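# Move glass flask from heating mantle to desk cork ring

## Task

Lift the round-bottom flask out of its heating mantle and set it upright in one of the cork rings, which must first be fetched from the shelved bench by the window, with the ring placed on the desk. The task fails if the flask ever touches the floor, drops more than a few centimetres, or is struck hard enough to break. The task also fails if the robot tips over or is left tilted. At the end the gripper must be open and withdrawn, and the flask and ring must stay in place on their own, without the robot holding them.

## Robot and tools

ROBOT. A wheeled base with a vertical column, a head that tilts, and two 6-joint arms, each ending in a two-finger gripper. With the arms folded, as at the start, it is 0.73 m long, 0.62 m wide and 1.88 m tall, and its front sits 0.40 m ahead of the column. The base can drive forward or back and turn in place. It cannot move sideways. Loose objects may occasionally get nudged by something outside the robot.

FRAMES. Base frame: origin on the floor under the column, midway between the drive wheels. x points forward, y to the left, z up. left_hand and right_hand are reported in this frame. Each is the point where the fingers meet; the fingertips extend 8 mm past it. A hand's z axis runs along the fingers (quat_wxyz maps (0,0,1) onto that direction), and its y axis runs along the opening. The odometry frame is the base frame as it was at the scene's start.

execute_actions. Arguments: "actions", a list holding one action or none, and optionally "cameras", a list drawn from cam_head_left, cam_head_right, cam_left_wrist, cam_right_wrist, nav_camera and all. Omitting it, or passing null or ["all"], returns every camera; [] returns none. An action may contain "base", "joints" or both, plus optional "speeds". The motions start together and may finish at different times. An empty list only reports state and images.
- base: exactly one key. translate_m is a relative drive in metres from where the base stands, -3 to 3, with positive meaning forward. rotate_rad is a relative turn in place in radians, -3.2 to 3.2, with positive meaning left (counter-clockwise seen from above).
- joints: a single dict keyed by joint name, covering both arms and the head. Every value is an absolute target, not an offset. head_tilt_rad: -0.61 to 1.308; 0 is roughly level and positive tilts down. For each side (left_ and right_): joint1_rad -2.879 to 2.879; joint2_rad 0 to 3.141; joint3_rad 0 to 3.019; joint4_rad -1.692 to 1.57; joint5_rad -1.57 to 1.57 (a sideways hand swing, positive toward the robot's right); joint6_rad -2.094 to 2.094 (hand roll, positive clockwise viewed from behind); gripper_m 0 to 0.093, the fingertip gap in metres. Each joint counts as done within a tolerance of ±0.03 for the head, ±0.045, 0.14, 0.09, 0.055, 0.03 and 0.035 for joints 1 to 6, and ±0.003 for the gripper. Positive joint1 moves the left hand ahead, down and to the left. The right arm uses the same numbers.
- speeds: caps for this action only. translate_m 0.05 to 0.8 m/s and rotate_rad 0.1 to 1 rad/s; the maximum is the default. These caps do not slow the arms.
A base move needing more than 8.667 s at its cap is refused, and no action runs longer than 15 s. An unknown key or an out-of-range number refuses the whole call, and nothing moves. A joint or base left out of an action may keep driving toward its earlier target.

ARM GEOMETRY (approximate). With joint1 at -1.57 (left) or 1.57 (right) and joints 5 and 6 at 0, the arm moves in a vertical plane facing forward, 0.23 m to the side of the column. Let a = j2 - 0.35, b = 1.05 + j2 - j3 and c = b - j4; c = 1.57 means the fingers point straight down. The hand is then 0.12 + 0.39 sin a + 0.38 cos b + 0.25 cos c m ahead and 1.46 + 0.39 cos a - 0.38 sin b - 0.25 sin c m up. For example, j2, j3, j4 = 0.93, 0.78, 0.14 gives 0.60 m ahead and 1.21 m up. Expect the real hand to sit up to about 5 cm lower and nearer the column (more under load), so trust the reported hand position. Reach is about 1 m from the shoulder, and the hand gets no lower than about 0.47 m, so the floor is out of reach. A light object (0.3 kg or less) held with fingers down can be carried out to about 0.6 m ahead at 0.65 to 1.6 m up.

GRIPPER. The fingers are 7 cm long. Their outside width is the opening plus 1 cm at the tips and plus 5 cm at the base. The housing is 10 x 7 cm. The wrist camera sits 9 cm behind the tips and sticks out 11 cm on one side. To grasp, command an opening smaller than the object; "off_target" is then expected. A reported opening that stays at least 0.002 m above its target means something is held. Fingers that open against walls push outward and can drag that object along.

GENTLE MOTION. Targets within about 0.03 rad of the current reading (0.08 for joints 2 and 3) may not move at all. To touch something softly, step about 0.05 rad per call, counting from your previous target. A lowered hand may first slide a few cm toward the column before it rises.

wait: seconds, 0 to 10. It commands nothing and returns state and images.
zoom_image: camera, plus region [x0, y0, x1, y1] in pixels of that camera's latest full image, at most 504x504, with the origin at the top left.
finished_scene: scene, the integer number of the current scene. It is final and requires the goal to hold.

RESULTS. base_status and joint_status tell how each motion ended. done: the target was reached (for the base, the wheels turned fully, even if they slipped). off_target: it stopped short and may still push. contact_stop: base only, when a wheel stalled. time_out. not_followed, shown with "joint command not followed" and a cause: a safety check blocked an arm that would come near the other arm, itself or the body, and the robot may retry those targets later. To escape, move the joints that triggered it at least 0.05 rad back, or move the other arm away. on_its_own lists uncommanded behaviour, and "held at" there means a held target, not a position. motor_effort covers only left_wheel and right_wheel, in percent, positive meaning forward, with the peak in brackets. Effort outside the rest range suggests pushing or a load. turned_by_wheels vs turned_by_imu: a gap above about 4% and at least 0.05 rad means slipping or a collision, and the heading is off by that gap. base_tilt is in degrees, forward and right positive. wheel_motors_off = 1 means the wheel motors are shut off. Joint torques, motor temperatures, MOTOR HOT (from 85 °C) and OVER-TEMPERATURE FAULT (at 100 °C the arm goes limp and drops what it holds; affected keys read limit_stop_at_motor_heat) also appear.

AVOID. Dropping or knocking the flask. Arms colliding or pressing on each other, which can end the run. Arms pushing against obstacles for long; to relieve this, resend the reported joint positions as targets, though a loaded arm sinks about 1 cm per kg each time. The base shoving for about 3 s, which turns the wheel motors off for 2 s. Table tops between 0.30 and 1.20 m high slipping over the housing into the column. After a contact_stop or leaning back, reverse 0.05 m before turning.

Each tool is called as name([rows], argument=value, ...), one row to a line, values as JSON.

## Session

execute_actions([
  {"joints":{"head_tilt_rad":0.4}},
])

Scene clock: 0.83 s.
Joint torques (N m, as the arm reports them, + toward a larger angle): left_arm=[ 0.1  -7.79 -0.08 -0.96 -0.03 -0.01] | right_arm=[-0.9  -6.42 -0.54 -1.36  0.   -0.05]
Motor temperatures (°C, as the motors report them): left_arm=[24 23 22 25 24 24] | right_arm=[25 29 23 26 25 23]
base_odometry: x=+0.000 y=+0.000 heading=+0.000 (m, m, rad; odometry frame)
turned_by_wheels: +0.000 (rad since the last result)
turned_by_imu: +0.000 (rad since the last result)
base_tilt: forward=-0.2 right=-0.4 (deg)
base_status: not commanded
joint_positions: head_tilt_rad=+0.419 left_joint1_rad=-1.559 left_joint2_rad=+0.845 left_joint3_rad=+0.419 left_joint4_rad=-0.987 left_joint5_rad=-0.005 left_joint6_rad=+0.079 left_gripper_m=+0.095 right_joint1_rad=+1.601 right_joint2_rad=+0.898 right_joint3_rad=+0.418 right_joint4_rad=-0.965 right_joint5_rad=-0.027 right_joint6_rad=-0.073 right_gripper_m=+0.094
joint_status: all done
wheel_motors_off: 0
motor_effort: left_wheel=+1(1) right_wheel=+5(5) (%)
left_hand: x=+0.1543 y=+0.2279 z=+1.2592 quat_wxyz=(+0.430, -0.032, -0.902, +0.011) (m; base frame)
right_hand: x=+0.1465 y=-0.2146 z=+1.2540 quat_wxyz=(+0.444, +0.039, -0.895, -0.037) (m; base frame)
pictures: cam_head_left, cam_head_right, cam_left_wrist, cam_right_wrist, nav_camera
camera_calibration (this result's frames):
cam_head_left: T_world_to_cam=[[0.0595233, -0.998126, 0.0141684, 0.0044898], [-0.390594, -0.0363503, -0.919845, 1.43634], [0.918637, 0.0492181, -0.392026, 0.486718], [0, 0, 0, 1]] pos_world=[0.113643, 0.0327375, 1.51196]
cam_head_right: T_world_to_cam=[[0.06498, -0.997856, -0.0078721, -0.0422695], [-0.408384, -0.0193943, -0.912604, 1.43067], [0.910494, 0.0625159, -0.408769, 0.517887], [0, 0, 0, 1]] pos_world=[0.115477, -0.0468082, 1.517]
cam_left_wrist: T_world_to_cam=[[-0.0493827, -0.997127, 0.0574446, 0.165478], [-0.0516438, 0.059987, 0.996862, -1.2581], [-0.997444, 0.0462611, -0.0544577, 0.336387], [0, 0, 0, 1]] pos_world=[0.278726, 0.224911, 1.26297]
cam_right_wrist: T_world_to_cam=[[0.0523274, -0.99459, -0.0897335, -0.109238], [-0.0281412, -0.0912896, 0.995427, -1.25223], [-0.998233, -0.0495629, -0.0327659, 0.300635], [0, 0, 0, 1]] pos_world=[0.270581, -0.208063, 1.24655]
Images, in order (width x height): cam_head_left 672x504, cam_head_right 672x504, cam_left_wrist 672x504, cam_right_wrist 672x504, nav_camera 672x504.

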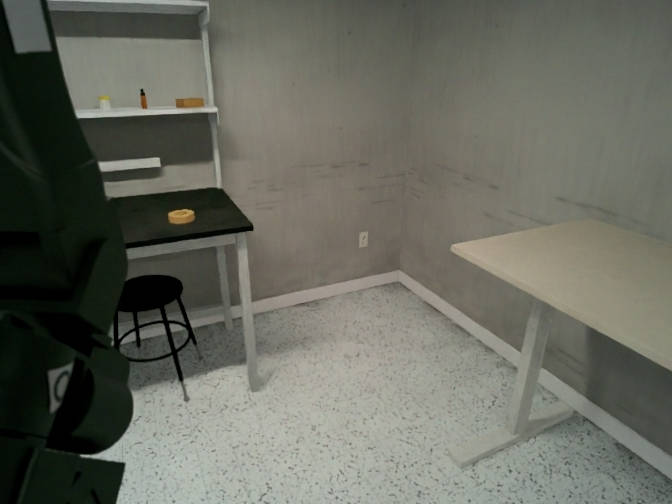

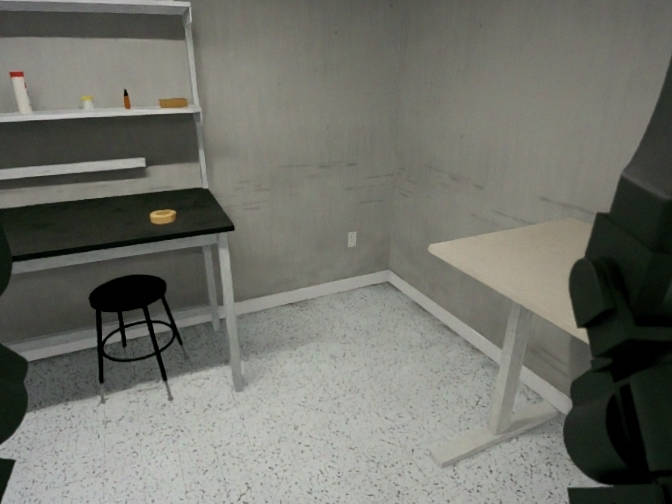

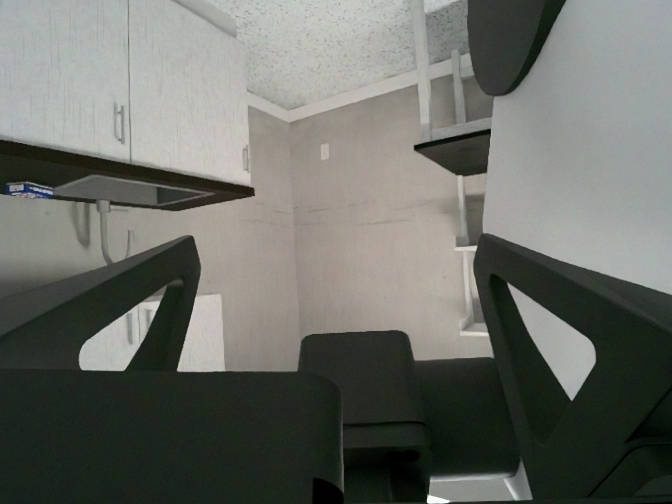

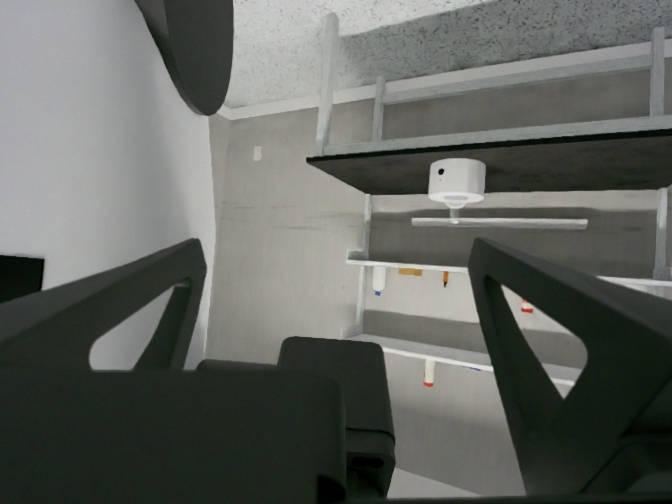

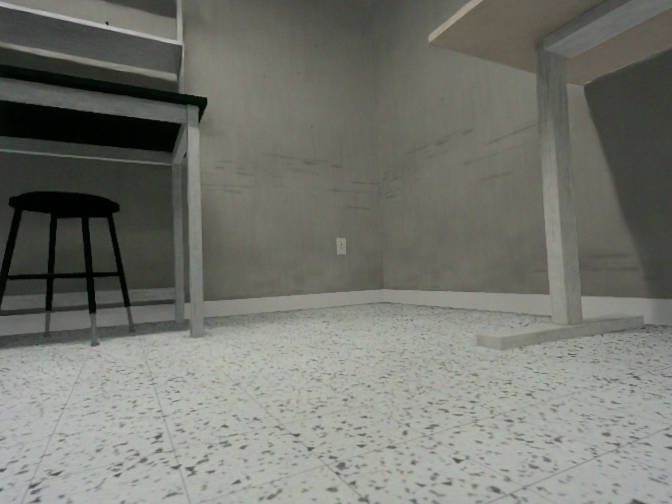

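execute_actions([
  {"base":{"rotate_rad":0.535},"joints":{"right_joint1_rad":1.57,"right_joint2_rad":1.5,"right_joint3_rad":1.46,"right_joint4_rad":-0.48,"right_joint5_rad":0,"right_joint6_rad":1.57,"right_gripper_m":0.06}},
], cameras=["cam_head_left"])

execute_actions([
  {"base":{"translate_m":1.33},"joints":{"head_tilt_rad":0.85}},
], cameras=["cam_head_left","cam_head_right","cam_right_wrist"])

Scene clock: 6.60 s.
Joint torques (N m, as the arm reports them, + toward a larger angle): left_arm=[-0.04 -8.04  0.   -0.97 -0.05 -0.01] | right_arm=[ -0.95 -17.1    4.6    0.77   0.16   0.04]
Motor temperatures (°C, as the motors report them): left_arm=[24 23 22 25 24 24] | right_arm=[25 29 23 26 25 23]
base_odometry: x=+0.000 y=+0.000 heading=+0.534 (m, m, rad; odometry frame)
turned_by_wheels: +0.534 (rad since the last result)
turned_by_imu: +0.526 (rad since the last result)
base_tilt: forward=-0.2 right=-0.4 (deg)
base_status: done
joint_positions: head_tilt_rad=+0.419 left_joint1_rad=-1.559 left_joint2_rad=+0.845 left_joint3_rad=+0.419 left_joint4_rad=-0.987 left_joint5_rad=-0.005 left_joint6_rad=+0.079 left_gripper_m=+0.095 right_joint1_rad=+1.567 right_joint2_rad=+1.492 right_joint3_rad=+1.455 right_joint4_rad=-0.483 right_joint5_rad=-0.001 right_joint6_rad=+1.563 right_gripper_m=+0.060
joint_status: all done
wheel_motors_off: 0
motor_effort: left_wheel=-3(31) right_wheel=+4(51) (%)
left_hand: x=+0.1543 y=+0.2279 z=+1.2592 quat_wxyz=(+0.430, -0.032, -0.902, +0.011) (m; base frame)
right_hand: x=+0.6540 y=-0.2278 z=+1.0316 quat_wxyz=(-0.002, -0.705, -0.709, +0.000) (m; base frame)
pictures: cam_head_left
camera_calibration (this result's frames):
cam_head_left: T_world_to_cam=[[0.0595213, -0.998126, 0.0141769, 0.00447683], [-0.390463, -0.0363503, -0.919901, 1.43642], [0.918693, 0.0492181, -0.391895, 0.486514], [0, 0, 0, 1]] pos_world=[0.113647, 0.0327375, 1.51197]
Images, in order (width x height): cam_head_left 672x504.

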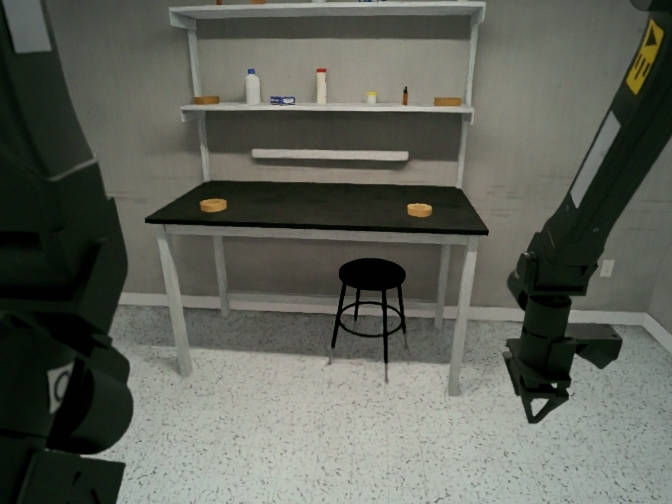

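Scene clock: 10.30 s.
Joint torques (N m, as the arm reports them, + toward a larger angle): left_arm=[-0.5  -8.57 -0.02 -1.06 -0.05  0.01] | right_arm=[ -0.98 -16.92   4.58   0.71   0.17   0.04]
Motor temperatures (°C, as the motors report them): left_arm=[24 23 22 25 24 24] | right_arm=[25 30 23 26 25 23]
base_odometry: x=+1.145 y=+0.677 heading=+0.535 (m, m, rad; odometry frame)
turned_by_wheels: +0.001 (rad since the last result)
turned_by_imu: +0.000 (rad since the last result)
base_tilt: forward=-0.2 right=-0.4 (deg)
base_status: done
joint_positions: head_tilt_rad=+0.852 left_joint1_rad=-1.559 left_joint2_rad=+0.845 left_joint3_rad=+0.420 left_joint4_rad=-0.987 left_joint5_rad=-0.005 left_joint6_rad=+0.079 left_gripper_m=+0.095 right_joint1_rad=+1.567 right_joint2_rad=+1.492 right_joint3_rad=+1.455 right_joint4_rad=-0.483 right_joint5_rad=-0.001 right_joint6_rad=+1.563 right_gripper_m=+0.060
joint_status: all done
wheel_motors_off: 0
motor_effort: left_wheel=-1(53) right_wheel=-1(60) (%)
left_hand: x=+0.1547 y=+0.2279 z=+1.2591 quat_wxyz=(+0.430, -0.032, -0.902, +0.011) (m; base frame)
right_hand: x=+0.6540 y=-0.2278 z=+1.0316 quat_wxyz=(-0.002, -0.705, -0.709, +0.000) (m; base frame)
pictures: cam_head_left, cam_head_right, cam_right_wrist
camera_calibration (this result's frames):
cam_head_left: T_world_to_cam=[[0.0599716, -0.998126, -0.0121314, 0.0449691], [-0.740694, -0.0363503, -0.670858, 1.07041], [0.66916, 0.0492181, -0.741486, 1.03736], [0, 0, 0, 1]] pos_world=[0.0959881, 0.0327375, 1.48783]
cam_head_right: T_world_to_cam=[[0.0556705, -0.997856, -0.0344263, -0.000910603], [-0.7538, -0.0193943, -0.656817, 1.05403], [0.654741, 0.0625159, -0.753263, 1.0612], [0, 0, 0, 1]] pos_world=[0.0997695, -0.0468082, 1.49163]
cam_right_wrist: T_world_to_cam=[[-0.999878, -0.00613717, 0.0143844, 0.636971], [0.00333285, 0.815032, 0.579406, -0.402711], [-0.0152797, 0.579383, -0.814912, 1.10658], [0, 0, 0, 1]] pos_world=[0.655144, -0.309003, 1.12594]
Images, in order (width x height): cam_head_left 672x504, cam_head_right 672x504, cam_right_wrist 672x504.

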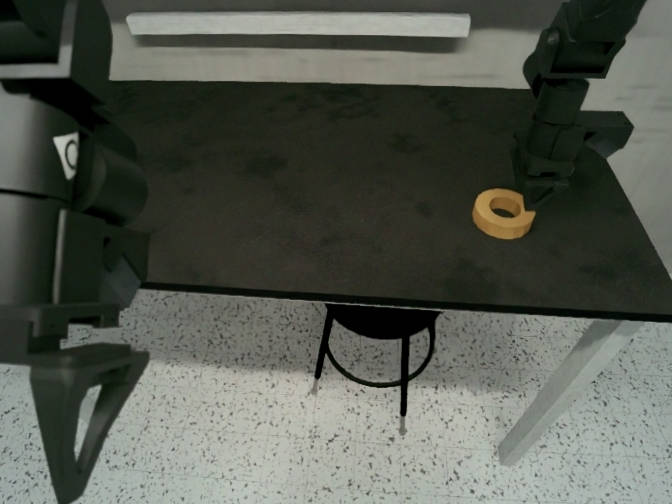

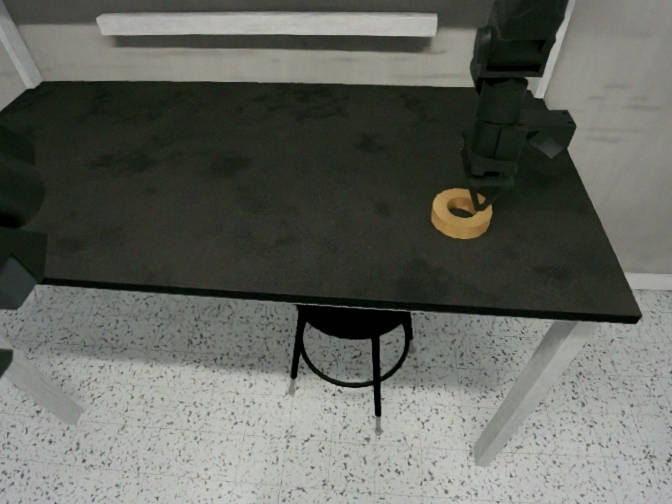

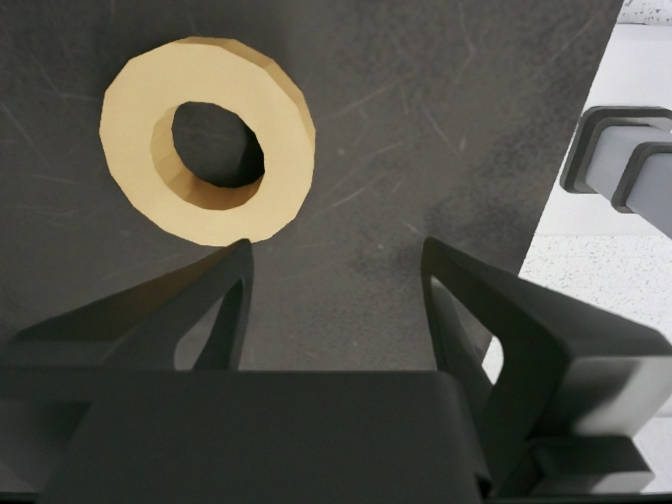

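execute_actions([
  {"base":{"translate_m":0.027},"joints":{"right_joint2_rad":1.66,"right_joint3_rad":1.56,"right_joint4_rad":-0.41}},
], cameras=["cam_right_wrist"])

Scene clock: 14.40 s.
Joint torques (N m, as the arm reports them, + toward a larger angle): left_arm=[-0.39 -8.61 -0.04 -0.88 -0.04 -0.01] | right_arm=[ -1.07 -17.24   3.93   0.7    0.17   0.04]
Motor temperatures (°C, as the motors report them): left_arm=[24 24 22 25 24 24] | right_arm=[25 30 23 26 25 23]
base_odometry: x=+1.168 y=+0.691 heading=+0.535 (m, m, rad; odometry frame)
turned_by_wheels: +0.000 (rad since the last result)
turned_by_imu: -0.001 (rad since the last result)
base_tilt: forward=-0.2 right=-0.4 (deg)
base_status: done
joint_positions: head_tilt_rad=+0.852 left_joint1_rad=-1.559 left_joint2_rad=+0.845 left_joint3_rad=+0.419 left_joint4_rad=-0.987 left_joint5_rad=-0.005 left_joint6_rad=+0.079 left_gripper_m=+0.095 right_joint1_rad=+1.567 right_joint2_rad=+1.649 right_joint3_rad=+1.558 right_joint4_rad=-0.412 right_joint5_rad=-0.001 right_joint6_rad=+1.564 right_gripper_m=+0.060
joint_status: all done
wheel_motors_off: 0
motor_effort: left_wheel=+1(33) right_wheel=+0(33) (%)
left_hand: x=+0.1543 y=+0.2279 z=+1.2592 quat_wxyz=(+0.430, -0.032, -0.902, +0.011) (m; base frame)
right_hand: x=+0.6601 y=-0.2280 z=+0.9653 quat_wxyz=(-0.008, -0.705, -0.709, -0.006) (m; base frame)
pictures: cam_right_wrist
camera_calibration (this result's frames):
cam_right_wrist: T_world_to_cam=[[-0.999979, -0.00581284, -0.00278177, 0.660783], [-0.00634952, 0.815049, 0.579357, -0.357686], [-0.00110043, 0.579363, -0.815069, 1.04357], [0, 0, 0, 1]] pos_world=[0.659647, -0.309233, 1.05965]
Images, in order (width x height): cam_right_wrist 672x504.

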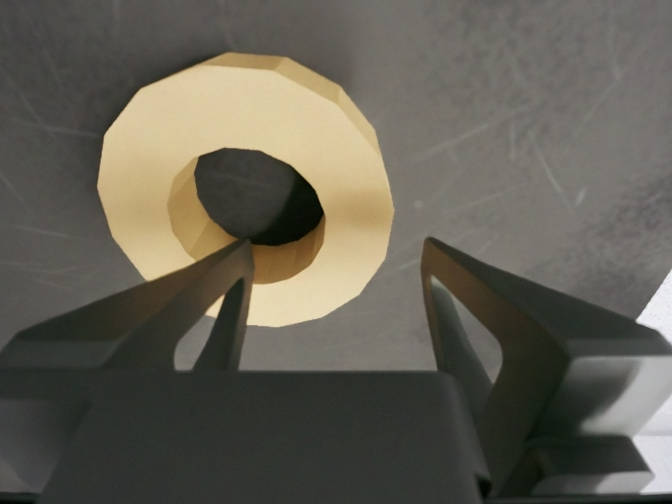

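execute_actions([
  {"joints":{"right_joint2_rad":1.77,"right_joint3_rad":1.63,"right_joint4_rad":-0.365}},
], cameras=["cam_right_wrist"])

Scene clock: 17.20 s.
Joint torques (N m, as the arm reports them, + toward a larger angle): left_arm=[-0.35 -8.08 -0.08 -0.97 -0.02  0.  ] | right_arm=[ -0.95 -13.45   5.43   1.37   0.17   0.03]
Motor temperatures (°C, as the motors report them): left_arm=[24 24 22 25 24 24] | right_arm=[25 31 24 26 25 23]
base_odometry: x=+1.168 y=+0.691 heading=+0.535 (m, m, rad; odometry frame)
turned_by_wheels: +0.000 (rad since the last result)
turned_by_imu: -0.001 (rad since the last result)
base_tilt: forward=-0.2 right=-0.4 (deg)
base_status: not commanded
joint_positions: head_tilt_rad=+0.852 left_joint1_rad=-1.559 left_joint2_rad=+0.845 left_joint3_rad=+0.419 left_joint4_rad=-0.987 left_joint5_rad=-0.005 left_joint6_rad=+0.079 left_gripper_m=+0.095 right_joint1_rad=+1.567 right_joint2_rad=+1.696 right_joint3_rad=+1.610 right_joint4_rad=-0.380 right_joint5_rad=-0.001 right_joint6_rad=+1.564 right_gripper_m=+0.060
joint_status: all done
wheel_motors_off: 0
motor_effort: left_wheel=+2(2) right_wheel=+1(2) (%)
left_hand: x=+0.1545 y=+0.2279 z=+1.2591 quat_wxyz=(+0.430, -0.032, -0.902, +0.011) (m; base frame)
right_hand: x=+0.6753 y=-0.2281 z=+0.9491 quat_wxyz=(-0.021, -0.705, -0.709, -0.019) (m; base frame)
pictures: cam_right_wrist
camera_calibration (this result's frames):
cam_right_wrist: T_world_to_cam=[[-0.999208, -0.00555506, -0.039393, 0.710197], [-0.027346, 0.815086, 0.578695, -0.333338], [0.028894, 0.579314, -0.814592, 1.00974], [0, 0, 0, 1]] pos_world=[0.671344, -0.30931, 1.0434]
Images, in order (width x height): cam_right_wrist 672x504.

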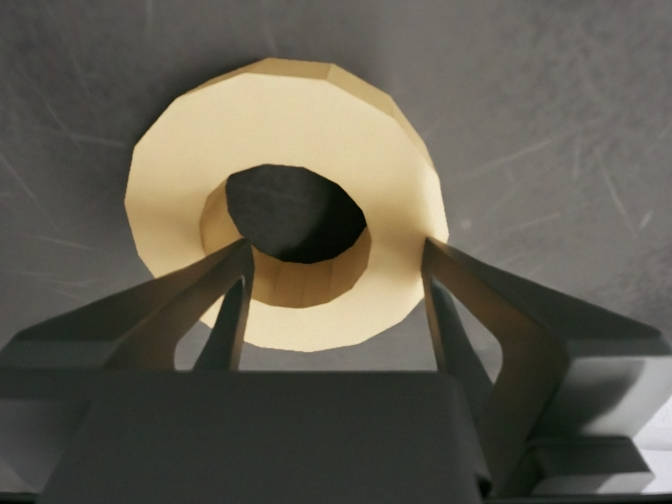

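Landed on the ring; lift slightly, back off, retry.

execute_actions([
  {"joints":{"right_joint2_rad":1.65,"right_joint3_rad":1.61,"right_joint4_rad":-0.41}},
], cameras=[])

execute_actions([
  {"base":{"translate_m":-0.012}},
], cameras=["cam_right_wrist"])

Scene clock: 23.03 s.
Joint torques (N m, as the arm reports them, + toward a larger angle): left_arm=[-0.49 -8.17 -0.08 -0.99 -0.03  0.  ] | right_arm=[ -0.98 -20.64   4.     0.19   0.17   0.03]
Motor temperatures (°C, as the motors report them): left_arm=[24 24 22 25 24 24] | right_arm=[25 31 24 26 25 23]
base_odometry: x=+1.168 y=+0.691 heading=+0.535 (m, m, rad; odometry frame)
turned_by_wheels: +0.000 (rad since the last result)
turned_by_imu: -0.001 (rad since the last result)
base_tilt: forward=-0.1 right=-0.4 (deg)
base_status: not commanded
joint_positions: head_tilt_rad=+0.852 left_joint1_rad=-1.559 left_joint2_rad=+0.845 left_joint3_rad=+0.419 left_joint4_rad=-0.987 left_joint5_rad=-0.005 left_joint6_rad=+0.079 left_gripper_m=+0.095 right_joint1_rad=+1.567 right_joint2_rad=+1.685 right_joint3_rad=+1.610 right_joint4_rad=-0.398 right_joint5_rad=-0.001 right_joint6_rad=+1.564 right_gripper_m=+0.060
joint_status: all done
wheel_motors_off: 0
motor_effort: left_wheel=+1(1) right_wheel=+1(1) (%)
left_hand: x=+0.1545 y=+0.2279 z=+1.2591 quat_wxyz=(+0.430, -0.032, -0.902, +0.011) (m; base frame)
right_hand: x=+0.6767 y=-0.2281 z=+0.9552 quat_wxyz=(-0.019, -0.705, -0.709, -0.017) (m; base frame)
pictures: none
No camera images: the call's "cameras" was empty. Leave "cameras" out to get every camera's image.

Scene clock: 23.77 s.
Joint torques (N m, as the arm reports them, + toward a larger angle): left_arm=[-0.17 -8.36  0.12 -0.99 -0.02 -0.01] | right_arm=[ -1.   -20.59   3.97   0.3    0.17   0.03]
Motor temperatures (°C, as the motors report them): left_arm=[24 24 22 25 24 24] | right_arm=[25 31 24 26 25 23]
base_odometry: x=+1.157 y=+0.685 heading=+0.535 (m, m, rad; odometry frame)
turned_by_wheels: +0.000 (rad since the last result)
turned_by_imu: +0.000 (rad since the last result)
base_tilt: forward=-0.2 right=-0.4 (deg)
base_status: done
joint_positions: head_tilt_rad=+0.853 left_joint1_rad=-1.559 left_joint2_rad=+0.845 left_joint3_rad=+0.416 left_joint4_rad=-0.987 left_joint5_rad=-0.005 left_joint6_rad=+0.079 left_gripper_m=+0.095 right_joint1_rad=+1.567 right_joint2_rad=+1.681 right_joint3_rad=+1.610 right_joint4_rad=-0.401 right_joint5_rad=-0.001 right_joint6_rad=+1.564 right_gripper_m=+0.060
joint_status: not commanded
wheel_motors_off: 0
motor_effort: left_wheel=+1(34) right_wheel=+0(34) (%)
left_hand: x=+0.1527 y=+0.2279 z=+1.2596 quat_wxyz=(+0.431, -0.032, -0.902, +0.011) (m; base frame)
right_hand: x=+0.6776 y=-0.2281 z=+0.9568 quat_wxyz=(-0.019, -0.705, -0.709, -0.017) (m; base frame)
pictures: cam_right_wrist
camera_calibration (this result's frames):
cam_right_wrist: T_world_to_cam=[[-0.99943, -0.00553429, -0.0332936, 0.707058], [-0.0237968, 0.815079, 0.57886, -0.340336], [0.0239334, 0.579323, -0.814747, 1.01947], [0, 0, 0, 1]] pos_world=[0.674157, -0.30929, 1.05116]
Images, in order (width x height): cam_right_wrist 672x504.

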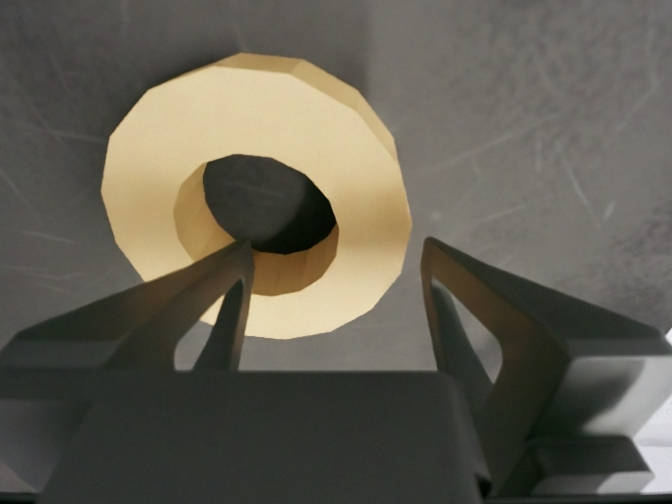

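execute_actions([
  {"joints":{"right_joint2_rad":1.77,"right_joint4_rad":-0.385}},
], cameras=["cam_right_wrist"])

Scene clock: 27.83 s.
Joint torques (N m, as the arm reports them, + toward a larger angle): left_arm=[-0.21 -8.21  0.19 -0.99 -0.02 -0.01] | right_arm=[ -1.03 -16.48   3.35   0.86   0.17   0.02]
Motor temperatures (°C, as the motors report them): left_arm=[24 24 22 25 24 24] | right_arm=[25 31 24 26 25 23]
base_odometry: x=+1.157 y=+0.685 heading=+0.535 (m, m, rad; odometry frame)
turned_by_wheels: +0.000 (rad since the last result)
turned_by_imu: -0.001 (rad since the last result)
base_tilt: forward=-0.2 right=-0.3 (deg)
base_status: not commanded
joint_positions: head_tilt_rad=+0.853 left_joint1_rad=-1.559 left_joint2_rad=+0.845 left_joint3_rad=+0.417 left_joint4_rad=-0.987 left_joint5_rad=-0.005 left_joint6_rad=+0.079 left_gripper_m=+0.095 right_joint1_rad=+1.567 right_joint2_rad=+1.749 right_joint3_rad=+1.611 right_joint4_rad=-0.392 right_joint5_rad=-0.001 right_joint6_rad=+1.565 right_gripper_m=+0.060
joint_status: all done
wheel_motors_off: 0
motor_effort: left_wheel=-1(1) right_wheel=+0(1) (%)
left_hand: x=+0.1531 y=+0.2279 z=+1.2595 quat_wxyz=(+0.431, -0.032, -0.902, +0.011) (m; base frame)
right_hand: x=+0.6453 y=-0.2282 z=+0.9209 quat_wxyz=(+0.001, -0.706, -0.708, +0.003) (m; base frame)
pictures: cam_right_wrist
camera_calibration (this result's frames):
cam_right_wrist: T_world_to_cam=[[-0.999696, -0.00419742, 0.0242961, 0.621046], [0.0106583, 0.815009, 0.57935, -0.342927], [-0.0222333, 0.579433, -0.814716, 1.02075], [0, 0, 0, 1]] pos_world=[0.647207, -0.30936, 1.01521]
Images, in order (width x height): cam_right_wrist 672x504.

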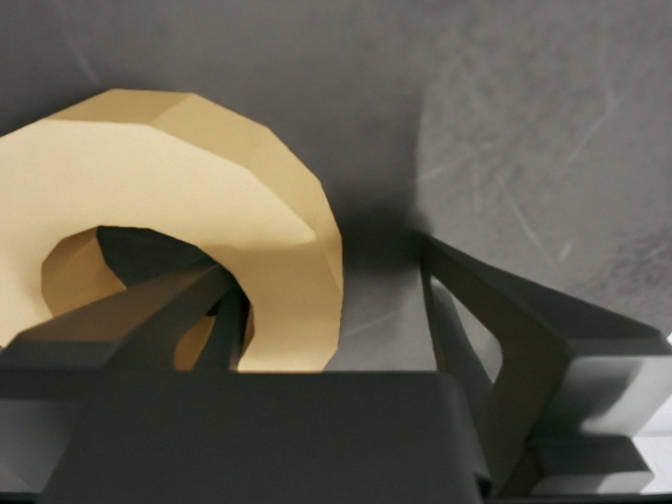

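execute_actions([
  {"joints":{"right_gripper_m":0.01}},
], cameras=[])

execute_actions([
  {"joints":{"right_joint2_rad":1.3,"right_joint3_rad":1.26,"right_joint4_rad":-0.48}},
], cameras=[])

execute_actions([
  {"base":{"translate_m":-0.7}},
], cameras=[])

execute_actions([
  {"base":{"rotate_rad":-1.67},"joints":{"head_tilt_rad":0.6}},
], cameras=["cam_head_left","cam_head_right"])

Scene clock: 32.50 s.
Joint torques (N m, as the arm reports them, + toward a larger angle): left_arm=[ 0.08 -7.87  0.16 -1.   -0.03  0.  ] | right_arm=[ -1.1  -16.51   3.38   0.85   0.17   0.02]
Motor temperatures (°C, as the motors report them): left_arm=[24 24 22 25 24 24] | right_arm=[25 32 24 26 25 23]
base_odometry: x=+1.157 y=+0.685 heading=+0.535 (m, m, rad; odometry frame)
turned_by_wheels: +0.000 (rad since the last result)
turned_by_imu: -0.001 (rad since the last result)
base_tilt: forward=-0.2 right=-0.4 (deg)
base_status: not commanded
joint_positions: head_tilt_rad=+0.853 left_joint1_rad=-1.559 left_joint2_rad=+0.845 left_joint3_rad=+0.417 left_joint4_rad=-0.987 left_joint5_rad=-0.005 left_joint6_rad=+0.079 left_gripper_m=+0.095 right_joint1_rad=+1.567 right_joint2_rad=+1.749 right_joint3_rad=+1.611 right_joint4_rad=-0.392 right_joint5_rad=-0.001 right_joint6_rad=+1.565 right_gripper_m=+0.025
joint_status: right_gripper_m off_target (ended at +0.025, target +0.010)
wheel_motors_off: 0
motor_effort: left_wheel=+0(0) right_wheel=+0(1) (%)
left_hand: x=+0.1531 y=+0.2279 z=+1.2595 quat_wxyz=(+0.431, -0.032, -0.902, +0.011) (m; base frame)
right_hand: x=+0.6453 y=-0.2282 z=+0.9209 quat_wxyz=(+0.001, -0.706, -0.708, +0.003) (m; base frame)
pictures: none
No camera images: the call's "cameras" was empty. Leave "cameras" out to get every camera's image.

Scene clock: 33.80 s.
Joint torques (N m, as the arm reports them, + toward a larger angle): left_arm=[ 0.07 -8.61  0.11 -1.   -0.04  0.  ] | right_arm=[ -0.84 -14.49   4.14   0.62   0.17   0.02]
Motor temperatures (°C, as the motors report them): left_arm=[24 24 22 25 24 24] | right_arm=[25 32 24 26 25 23]
base_odometry: x=+1.157 y=+0.685 heading=+0.535 (m, m, rad; odometry frame)
turned_by_wheels: +0.000 (rad since the last result)
turned_by_imu: +0.000 (rad since the last result)
base_tilt: forward=-0.2 right=-0.4 (deg)
base_status: not commanded
joint_positions: head_tilt_rad=+0.853 left_joint1_rad=-1.559 left_joint2_rad=+0.845 left_joint3_rad=+0.417 left_joint4_rad=-0.987 left_joint5_rad=-0.005 left_joint6_rad=+0.079 left_gripper_m=+0.095 right_joint1_rad=+1.567 right_joint2_rad=+1.275 right_joint3_rad=+1.264 right_joint4_rad=-0.480 right_joint5_rad=-0.001 right_joint6_rad=+1.565 right_gripper_m=+0.025
joint_status: all done
wheel_motors_off: 0
motor_effort: left_wheel=+0(1) right_wheel=+0(0) (%)
left_hand: x=+0.1531 y=+0.2279 z=+1.2595 quat_wxyz=(+0.431, -0.032, -0.902, +0.011) (m; base frame)
right_hand: x=+0.6276 y=-0.2275 z=+1.1081 quat_wxyz=(-0.013, -0.706, -0.708, -0.011) (m; base frame)
pictures: none
No camera images: the call's "cameras" was empty. Leave "cameras" out to get every camera's image.

Scene clock: 36.57 s.
Joint torques (N m, as the arm reports them, + toward a larger angle): left_arm=[-0.2  -8.06  0.03 -0.98 -0.05 -0.01] | right_arm=[ -0.94 -14.75   4.25   0.62   0.17   0.01]
Motor temperatures (°C, as the motors report them): left_arm=[24 24 22 25 24 24] | right_arm=[25 32 24 26 25 23]
base_odometry: x=+0.555 y=+0.328 heading=+0.536 (m, m, rad; odometry frame)
turned_by_wheels: +0.001 (rad since the last result)
turned_by_imu: +0.001 (rad since the last result)
base_tilt: forward=-0.2 right=-0.4 (deg)
base_status: done
joint_positions: head_tilt_rad=+0.853 left_joint1_rad=-1.559 left_joint2_rad=+0.845 left_joint3_rad=+0.417 left_joint4_rad=-0.987 left_joint5_rad=-0.005 left_joint6_rad=+0.079 left_gripper_m=+0.095 right_joint1_rad=+1.567 right_joint2_rad=+1.277 right_joint3_rad=+1.263 right_joint4_rad=-0.480 right_joint5_rad=-0.001 right_joint6_rad=+1.565 right_gripper_m=+0.025
joint_status: not commanded
wheel_motors_off: 0
motor_effort: left_wheel=+0(63) right_wheel=+0(50) (%)
left_hand: x=+0.1533 y=+0.2279 z=+1.2595 quat_wxyz=(+0.431, -0.032, -0.902, +0.011) (m; base frame)
right_hand: x=+0.6260 y=-0.2275 z=+1.1068 quat_wxyz=(-0.011, -0.706, -0.708, -0.010) (m; base frame)
pictures: none
No camera images: the call's "cameras" was empty. Leave "cameras" out to get every camera's image.

Scene clock: 39.77 s.
Joint torques (N m, as the arm reports them, + toward a larger angle): left_arm=[-0.05 -7.84  0.07 -1.03 -0.04  0.  ] | right_arm=[ -1.   -14.62   4.27   0.63   0.17   0.01]
Motor temperatures (°C, as the motors report them): left_arm=[24 24 22 25 24 24] | right_arm=[25 32 24 26 25 23]
base_odometry: x=+0.555 y=+0.328 heading=-1.133 (m, m, rad; odometry frame)
turned_by_wheels: -1.669 (rad since the last result)
turned_by_imu: -1.650 (rad since the last result)
base_tilt: forward=-0.2 right=-0.4 (deg)
base_status: done
joint_positions: head_tilt_rad=+0.618 left_joint1_rad=-1.559 left_joint2_rad=+0.845 left_joint3_rad=+0.417 left_joint4_rad=-0.987 left_joint5_rad=-0.005 left_joint6_rad=+0.079 left_gripper_m=+0.095 right_joint1_rad=+1.568 right_joint2_rad=+1.277 right_joint3_rad=+1.263 right_joint4_rad=-0.480 right_joint5_rad=-0.001 right_joint6_rad=+1.565 right_gripper_m=+0.025
joint_status: all done
wheel_motors_off: 0
motor_effort: left_wheel=+3(56) right_wheel=-3(41) (%)
left_hand: x=+0.1533 y=+0.2279 z=+1.2595 quat_wxyz=(+0.431, -0.032, -0.902, +0.011) (m; base frame)
right_hand: x=+0.6260 y=-0.2271 z=+1.1068 quat_wxyz=(-0.011, -0.706, -0.708, -0.010) (m; base frame)
pictures: cam_head_left, cam_head_right
camera_calibration (this result's frames):
cam_head_left: T_world_to_cam=[[0.0611488, -0.998126, 0.00214186, 0.0229294], [-0.564457, -0.0363503, -0.824662, 1.29846], [0.823195, 0.0492181, -0.565622, 0.758828], [0, 0, 0, 1]] pos_world=[0.106856, 0.0327375, 1.49995]
cam_head_right: T_world_to_cam=[[0.0621482, -0.997856, -0.0205421, -0.0226161], [-0.580468, -0.0193943, -0.814052, 1.2875], [0.811908, 0.0625159, -0.580428, 0.787172], [0, 0, 0, 1]] pos_world=[0.109649, -0.0468082, 1.50453]
Images, in order (width x height): cam_head_left 672x504, cam_head_right 672x504.

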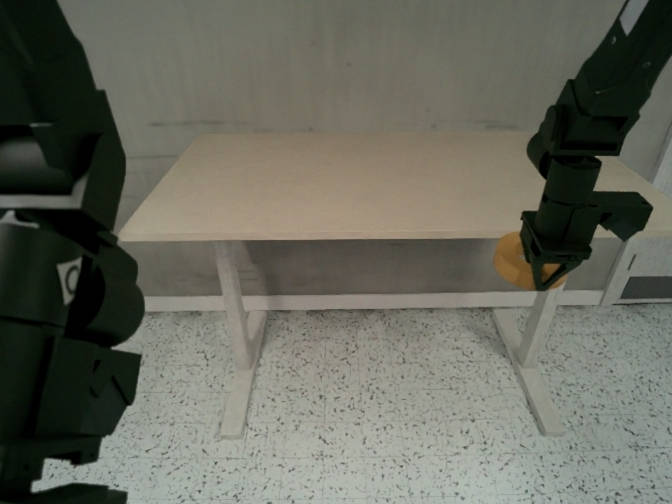

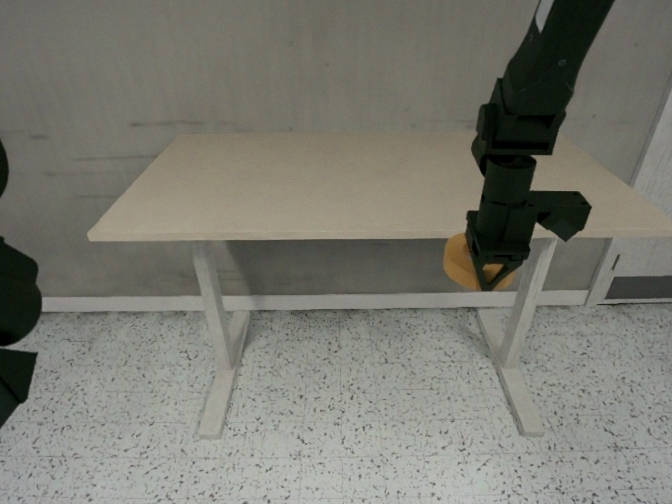

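execute_actions([
  {"base":{"translate_m":0.53},"joints":{"head_tilt_rad":0.85,"right_joint2_rad":1.55,"right_joint3_rad":1.45,"right_joint4_rad":-0.42}},
], cameras=[])

execute_actions([
  {"joints":{"right_joint2_rad":1.69,"right_joint3_rad":1.56,"right_joint4_rad":-0.39}},
], cameras=[])

execute_actions([
  {"joints":{"right_joint2_rad":1.72}},
], cameras=["cam_head_left"])

Scene clock: 46.73 s.
Joint torques (N m, as the arm reports them, + toward a larger angle): left_arm=[ 0.07 -7.82 -0.06 -1.13 -0.03 -0.03] | right_arm=[ -1.04 -18.     4.94   0.84   0.16   0.02]
Motor temperatures (°C, as the motors report them): left_arm=[24 24 22 25 24 24] | right_arm=[25 32 24 26 25 23]
base_odometry: x=+0.780 y=-0.152 heading=-1.133 (m, m, rad; odometry frame)
turned_by_wheels: +0.000 (rad since the last result)
turned_by_imu: -0.002 (rad since the last result)
base_tilt: forward=-0.1 right=-0.4 (deg)
base_status: done
joint_positions: head_tilt_rad=+0.852 left_joint1_rad=-1.559 left_joint2_rad=+0.845 left_joint3_rad=+0.422 left_joint4_rad=-0.987 left_joint5_rad=-0.005 left_joint6_rad=+0.079 left_gripper_m=+0.095 right_joint1_rad=+1.568 right_joint2_rad=+1.563 right_joint3_rad=+1.431 right_joint4_rad=-0.428 right_joint5_rad=-0.001 right_joint6_rad=+1.565 right_gripper_m=+0.025
joint_status: all done
wheel_motors_off: 0
motor_effort: left_wheel=+0(56) right_wheel=+0(57) (%)
left_hand: x=+0.1557 y=+0.2279 z=+1.2588 quat_wxyz=(+0.429, -0.032, -0.903, +0.011) (m; base frame)
right_hand: x=+0.6215 y=-0.2274 z=+0.9908 quat_wxyz=(+0.012, -0.706, -0.708, +0.014) (m; base frame)
pictures: none
No camera images: the call's "cameras" was empty. Leave "cameras" out to get every camera's image.

Scene clock: 47.57 s.
Joint torques (N m, as the arm reports them, + toward a larger angle): left_arm=[-0.35 -8.42 -0.24 -1.03 -0.04 -0.04] | right_arm=[ -1.04 -16.28   4.24   0.86   0.18   0.02]
Motor temperatures (°C, as the motors report them): left_arm=[24 24 22 25 24 24] | right_arm=[25 32 24 26 25 23]
base_odometry: x=+0.780 y=-0.152 heading=-1.133 (m, m, rad; odometry frame)
turned_by_wheels: +0.000 (rad since the last result)
turned_by_imu: +0.000 (rad since the last result)
base_tilt: forward=-0.2 right=-0.4 (deg)
base_status: not commanded
joint_positions: head_tilt_rad=+0.852 left_joint1_rad=-1.559 left_joint2_rad=+0.845 left_joint3_rad=+0.422 left_joint4_rad=-0.987 left_joint5_rad=-0.005 left_joint6_rad=+0.079 left_gripper_m=+0.095 right_joint1_rad=+1.568 right_joint2_rad=+1.664 right_joint3_rad=+1.553 right_joint4_rad=-0.394 right_joint5_rad=-0.001 right_joint6_rad=+1.566 right_gripper_m=+0.024
joint_status: all done
wheel_motors_off: 0
motor_effort: left_wheel=+0(0) right_wheel=+0(1) (%)
left_hand: x=+0.1557 y=+0.2279 z=+1.2588 quat_wxyz=(+0.429, -0.032, -0.903, +0.011) (m; base frame)
right_hand: x=+0.6543 y=-0.2275 z=+0.9570 quat_wxyz=(-0.007, -0.706, -0.708, -0.006) (m; base frame)
pictures: none
No camera images: the call's "cameras" was empty. Leave "cameras" out to get every camera's image.

Scene clock: 48.07 s.
Joint torques (N m, as the arm reports them, + toward a larger angle): left_arm=[ 0.   -8.16 -0.14 -1.   -0.05  0.  ] | right_arm=[ -1.14 -14.24   4.24   0.82   0.17   0.01]
Motor temperatures (°C, as the motors report them): left_arm=[24 24 22 25 24 24] | right_arm=[25 32 24 26 25 23]
base_odometry: x=+0.780 y=-0.152 heading=-1.133 (m, m, rad; odometry frame)
turned_by_wheels: +0.000 (rad since the last result)
turned_by_imu: +0.000 (rad since the last result)
base_tilt: forward=-0.2 right=-0.4 (deg)
base_status: not commanded
joint_positions: head_tilt_rad=+0.852 left_joint1_rad=-1.559 left_joint2_rad=+0.845 left_joint3_rad=+0.422 left_joint4_rad=-0.987 left_joint5_rad=-0.005 left_joint6_rad=+0.079 left_gripper_m=+0.095 right_joint1_rad=+1.568 right_joint2_rad=+1.665 right_joint3_rad=+1.553 right_joint4_rad=-0.394 right_joint5_rad=-0.001 right_joint6_rad=+1.566 right_gripper_m=+0.024
joint_status: all done
wheel_motors_off: 0
motor_effort: left_wheel=+0(0) right_wheel=+0(0) (%)
left_hand: x=+0.1557 y=+0.2279 z=+1.2588 quat_wxyz=(+0.429, -0.032, -0.903, +0.011) (m; base frame)
right_hand: x=+0.6537 y=-0.2275 z=+0.9564 quat_wxyz=(-0.007, -0.706, -0.708, -0.006) (m; base frame)
pictures: cam_head_left
camera_calibration (this result's frames):
cam_head_left: T_world_to_cam=[[0.0599724, -0.998126, -0.0121275, 0.0449631], [-0.740651, -0.0363503, -0.670906, 1.07048], [0.669208, 0.0492181, -0.741443, 1.03729], [0, 0, 0, 1]] pos_world=[0.0959915, 0.0327375, 1.48783]
Images, in order (width x height): cam_head_left 672x504.

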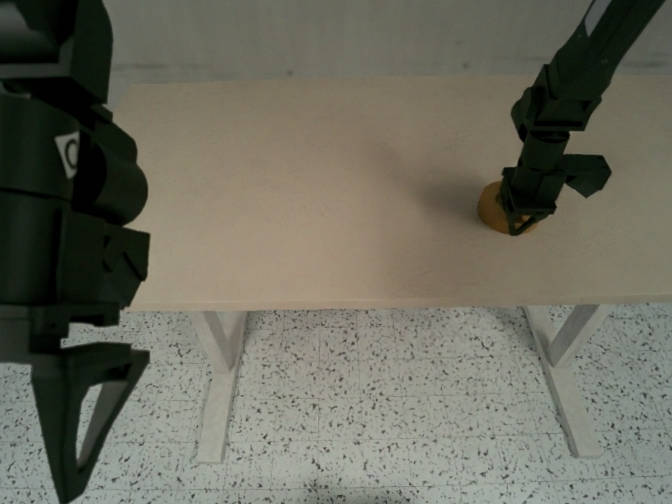

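execute_actions([
  {"joints":{"right_joint2_rad":1.66,"right_gripper_m":0.055}},
], cameras=[])

execute_actions([
  {"joints":{"right_joint2_rad":1.5,"right_joint3_rad":1.46,"right_joint4_rad":-0.48}},
], cameras=[])

execute_actions([
  {"base":{"translate_m":-0.15},"joints":{"right_joint2_rad":1.06,"right_joint3_rad":1.175,"right_joint4_rad":-0.635,"right_joint6_rad":0,"right_gripper_m":0.08}},
], cameras=["cam_head_left"])

execute_actions([
  {"base":{"rotate_rad":-1.59},"joints":{"head_tilt_rad":0.55}},
], cameras=["cam_head_left","cam_head_right"])

Scene clock: 55.03 s.
Joint torques (N m, as the arm reports them, + toward a larger angle): left_arm=[-0.26 -7.95 -0.14 -1.01 -0.02  0.  ] | right_arm=[ -1.07 -18.2    4.24   0.8    0.17   0.01]
Motor temperatures (°C, as the motors report them): left_arm=[24 24 22 25 24 24] | right_arm=[25 32 24 26 25 23]
base_odometry: x=+0.780 y=-0.152 heading=-1.133 (m, m, rad; odometry frame)
turned_by_wheels: +0.000 (rad since the last result)
turned_by_imu: -0.001 (rad since the last result)
base_tilt: forward=-0.1 right=-0.4 (deg)
base_status: not commanded
joint_positions: head_tilt_rad=+0.852 left_joint1_rad=-1.559 left_joint2_rad=+0.845 left_joint3_rad=+0.422 left_joint4_rad=-0.987 left_joint5_rad=-0.005 left_joint6_rad=+0.079 left_gripper_m=+0.095 right_joint1_rad=+1.568 right_joint2_rad=+1.664 right_joint3_rad=+1.553 right_joint4_rad=-0.394 right_joint5_rad=-0.001 right_joint6_rad=+1.566 right_gripper_m=+0.055
joint_status: all done
wheel_motors_off: 0
motor_effort: left_wheel=-1(0) right_wheel=+0(1) (%)
left_hand: x=+0.1557 y=+0.2279 z=+1.2588 quat_wxyz=(+0.429, -0.032, -0.903, +0.011) (m; base frame)
right_hand: x=+0.6543 y=-0.2275 z=+0.9570 quat_wxyz=(-0.007, -0.706, -0.708, -0.006) (m; base frame)
pictures: none
No camera images: the call's "cameras" was empty. Leave "cameras" out to get every camera's image.

Scene clock: 56.33 s.
Joint torques (N m, as the arm reports them, + toward a larger angle): left_arm=[-0.21 -8.29 -0.16 -0.96 -0.05 -0.01] | right_arm=[ -1.09 -17.9    4.66   0.49   0.17   0.02]
Motor temperatures (°C, as the motors report them): left_arm=[24 24 22 25 24 24] | right_arm=[25 32 24 26 25 23]
base_odometry: x=+0.780 y=-0.152 heading=-1.133 (m, m, rad; odometry frame)
turned_by_wheels: +0.000 (rad since the last result)
turned_by_imu: +0.000 (rad since the last result)
base_tilt: forward=-0.1 right=-0.4 (deg)
base_status: not commanded
joint_positions: head_tilt_rad=+0.852 left_joint1_rad=-1.559 left_joint2_rad=+0.845 left_joint3_rad=+0.421 left_joint4_rad=-0.987 left_joint5_rad=-0.005 left_joint6_rad=+0.079 left_gripper_m=+0.095 right_joint1_rad=+1.568 right_joint2_rad=+1.504 right_joint3_rad=+1.453 right_joint4_rad=-0.478 right_joint5_rad=-0.001 right_joint6_rad=+1.566 right_gripper_m=+0.055
joint_status: all done
wheel_motors_off: 0
motor_effort: left_wheel=-3(0) right_wheel=+0(1) (%)
left_hand: x=+0.1555 y=+0.2279 z=+1.2588 quat_wxyz=(+0.429, -0.032, -0.903, +0.011) (m; base frame)
right_hand: x=+0.6489 y=-0.2273 z=+1.0248 quat_wxyz=(+0.001, -0.706, -0.708, +0.003) (m; base frame)
pictures: none
No camera images: the call's "cameras" was empty. Leave "cameras" out to get every camera's image.

Scene clock: 58.17 s.
Joint torques (N m, as the arm reports them, + toward a larger angle): left_arm=[-0.01 -8.44 -0.01 -0.97 -0.03  0.01] | right_arm=[ -0.81 -13.52   5.48   0.67   0.08  -0.11]
Motor temperatures (°C, as the motors report them): left_arm=[24 24 22 25 24 24] | right_arm=[25 32 24 26 25 23]
base_odometry: x=+0.716 y=-0.016 heading=-1.133 (m, m, rad; odometry frame)
turned_by_wheels: +0.001 (rad since the last result)
turned_by_imu: +0.000 (rad since the last result)
base_tilt: forward=-0.2 right=-0.4 (deg)
base_status: done
joint_positions: head_tilt_rad=+0.853 left_joint1_rad=-1.559 left_joint2_rad=+0.844 left_joint3_rad=+0.419 left_joint4_rad=-0.987 left_joint5_rad=-0.005 left_joint6_rad=+0.079 left_gripper_m=+0.095 right_joint1_rad=+1.568 right_joint2_rad=+1.034 right_joint3_rad=+1.177 right_joint4_rad=-0.632 right_joint5_rad=-0.001 right_joint6_rad=+0.007 right_gripper_m=+0.080
joint_status: all done
wheel_motors_off: 0
motor_effort: left_wheel=-1(40) right_wheel=+0(32) (%)
left_hand: x=+0.1545 y=+0.2279 z=+1.2592 quat_wxyz=(+0.430, -0.032, -0.902, +0.011) (m; base frame)
right_hand: x=+0.6129 y=-0.2268 z=+1.2077 quat_wxyz=(-0.017, -0.004, -1.000, +0.001) (m; base frame)
pictures: cam_head_left
camera_calibration (this result's frames):
cam_head_left: T_world_to_cam=[[0.0599635, -0.998126, -0.0121714, 0.045031], [-0.741141, -0.0363503, -0.670365, 1.06967], [0.668666, 0.0492181, -0.741932, 1.03807], [0, 0, 0, 1]] pos_world=[0.0959534, 0.0327375, 1.4878]
Images, in order (width x height): cam_head_left 672x504.

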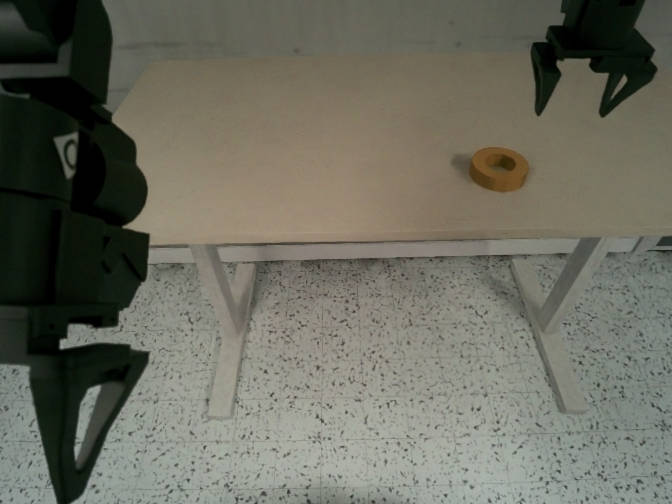

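Scene clock: 61.07 s.
Joint torques (N m, as the arm reports them, + toward a larger angle): left_arm=[-0.16 -8.02  0.02 -1.04 -0.03 -0.02] | right_arm=[ -0.85 -13.36   5.44   0.63   0.08  -0.11]
Motor temperatures (°C, as the motors report them): left_arm=[24 24 22 25 24 24] | right_arm=[25 32 24 26 25 23]
base_odometry: x=+0.716 y=-0.016 heading=-2.722 (m, m, rad; odometry frame)
turned_by_wheels: -1.589 (rad since the last result)
turned_by_imu: -1.569 (rad since the last result)
base_tilt: forward=-0.2 right=-0.4 (deg)
base_status: done
joint_positions: head_tilt_rad=+0.568 left_joint1_rad=-1.559 left_joint2_rad=+0.844 left_joint3_rad=+0.419 left_joint4_rad=-0.987 left_joint5_rad=-0.005 left_joint6_rad=+0.079 left_gripper_m=+0.095 right_joint1_rad=+1.568 right_joint2_rad=+1.034 right_joint3_rad=+1.177 right_joint4_rad=-0.632 right_joint5_rad=-0.001 right_joint6_rad=+0.007 right_gripper_m=+0.080
joint_status: all done
wheel_motors_off: 0
motor_effort: left_wheel=+4(44) right_wheel=-3(55) (%)
left_hand: x=+0.1545 y=+0.2279 z=+1.2592 quat_wxyz=(+0.430, -0.032, -0.902, +0.011) (m; base frame)
right_hand: x=+0.6129 y=-0.2268 z=+1.2077 quat_wxyz=(-0.017, -0.004, -1.000, +0.001) (m; base frame)
pictures: cam_head_left, cam_head_right
camera_calibration (this result's frames):
cam_head_left: T_world_to_cam=[[0.0609672, -0.998126, 0.00517412, 0.0182688], [-0.522832, -0.0363503, -0.85166, 1.33795], [0.850253, 0.0492181, -0.524069, 0.693483], [0, 0, 0, 1]] pos_world=[0.108774, 0.0327375, 1.50282]
cam_head_right: T_world_to_cam=[[0.0630911, -0.997856, -0.0174323, -0.0274524], [-0.53935, -0.0193943, -0.841858, 1.32827], [0.839715, 0.0625159, -0.539417, 0.722624], [0, 0, 0, 1]] pos_world=[0.111336, -0.0468082, 1.50753]
Images, in order (width x height): cam_head_left 672x504, cam_head_right 672x504.

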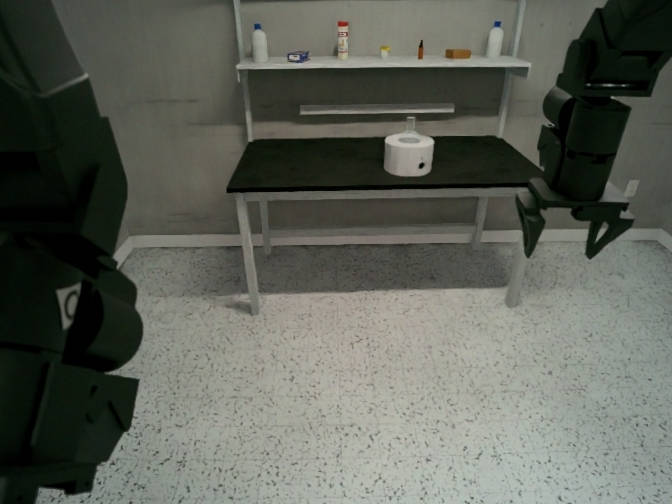

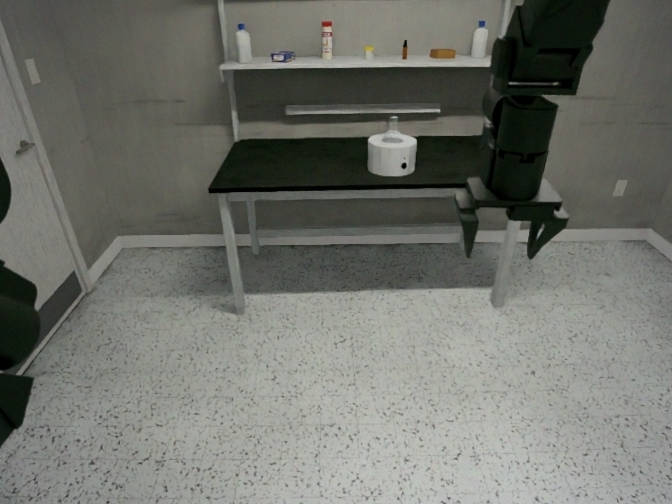

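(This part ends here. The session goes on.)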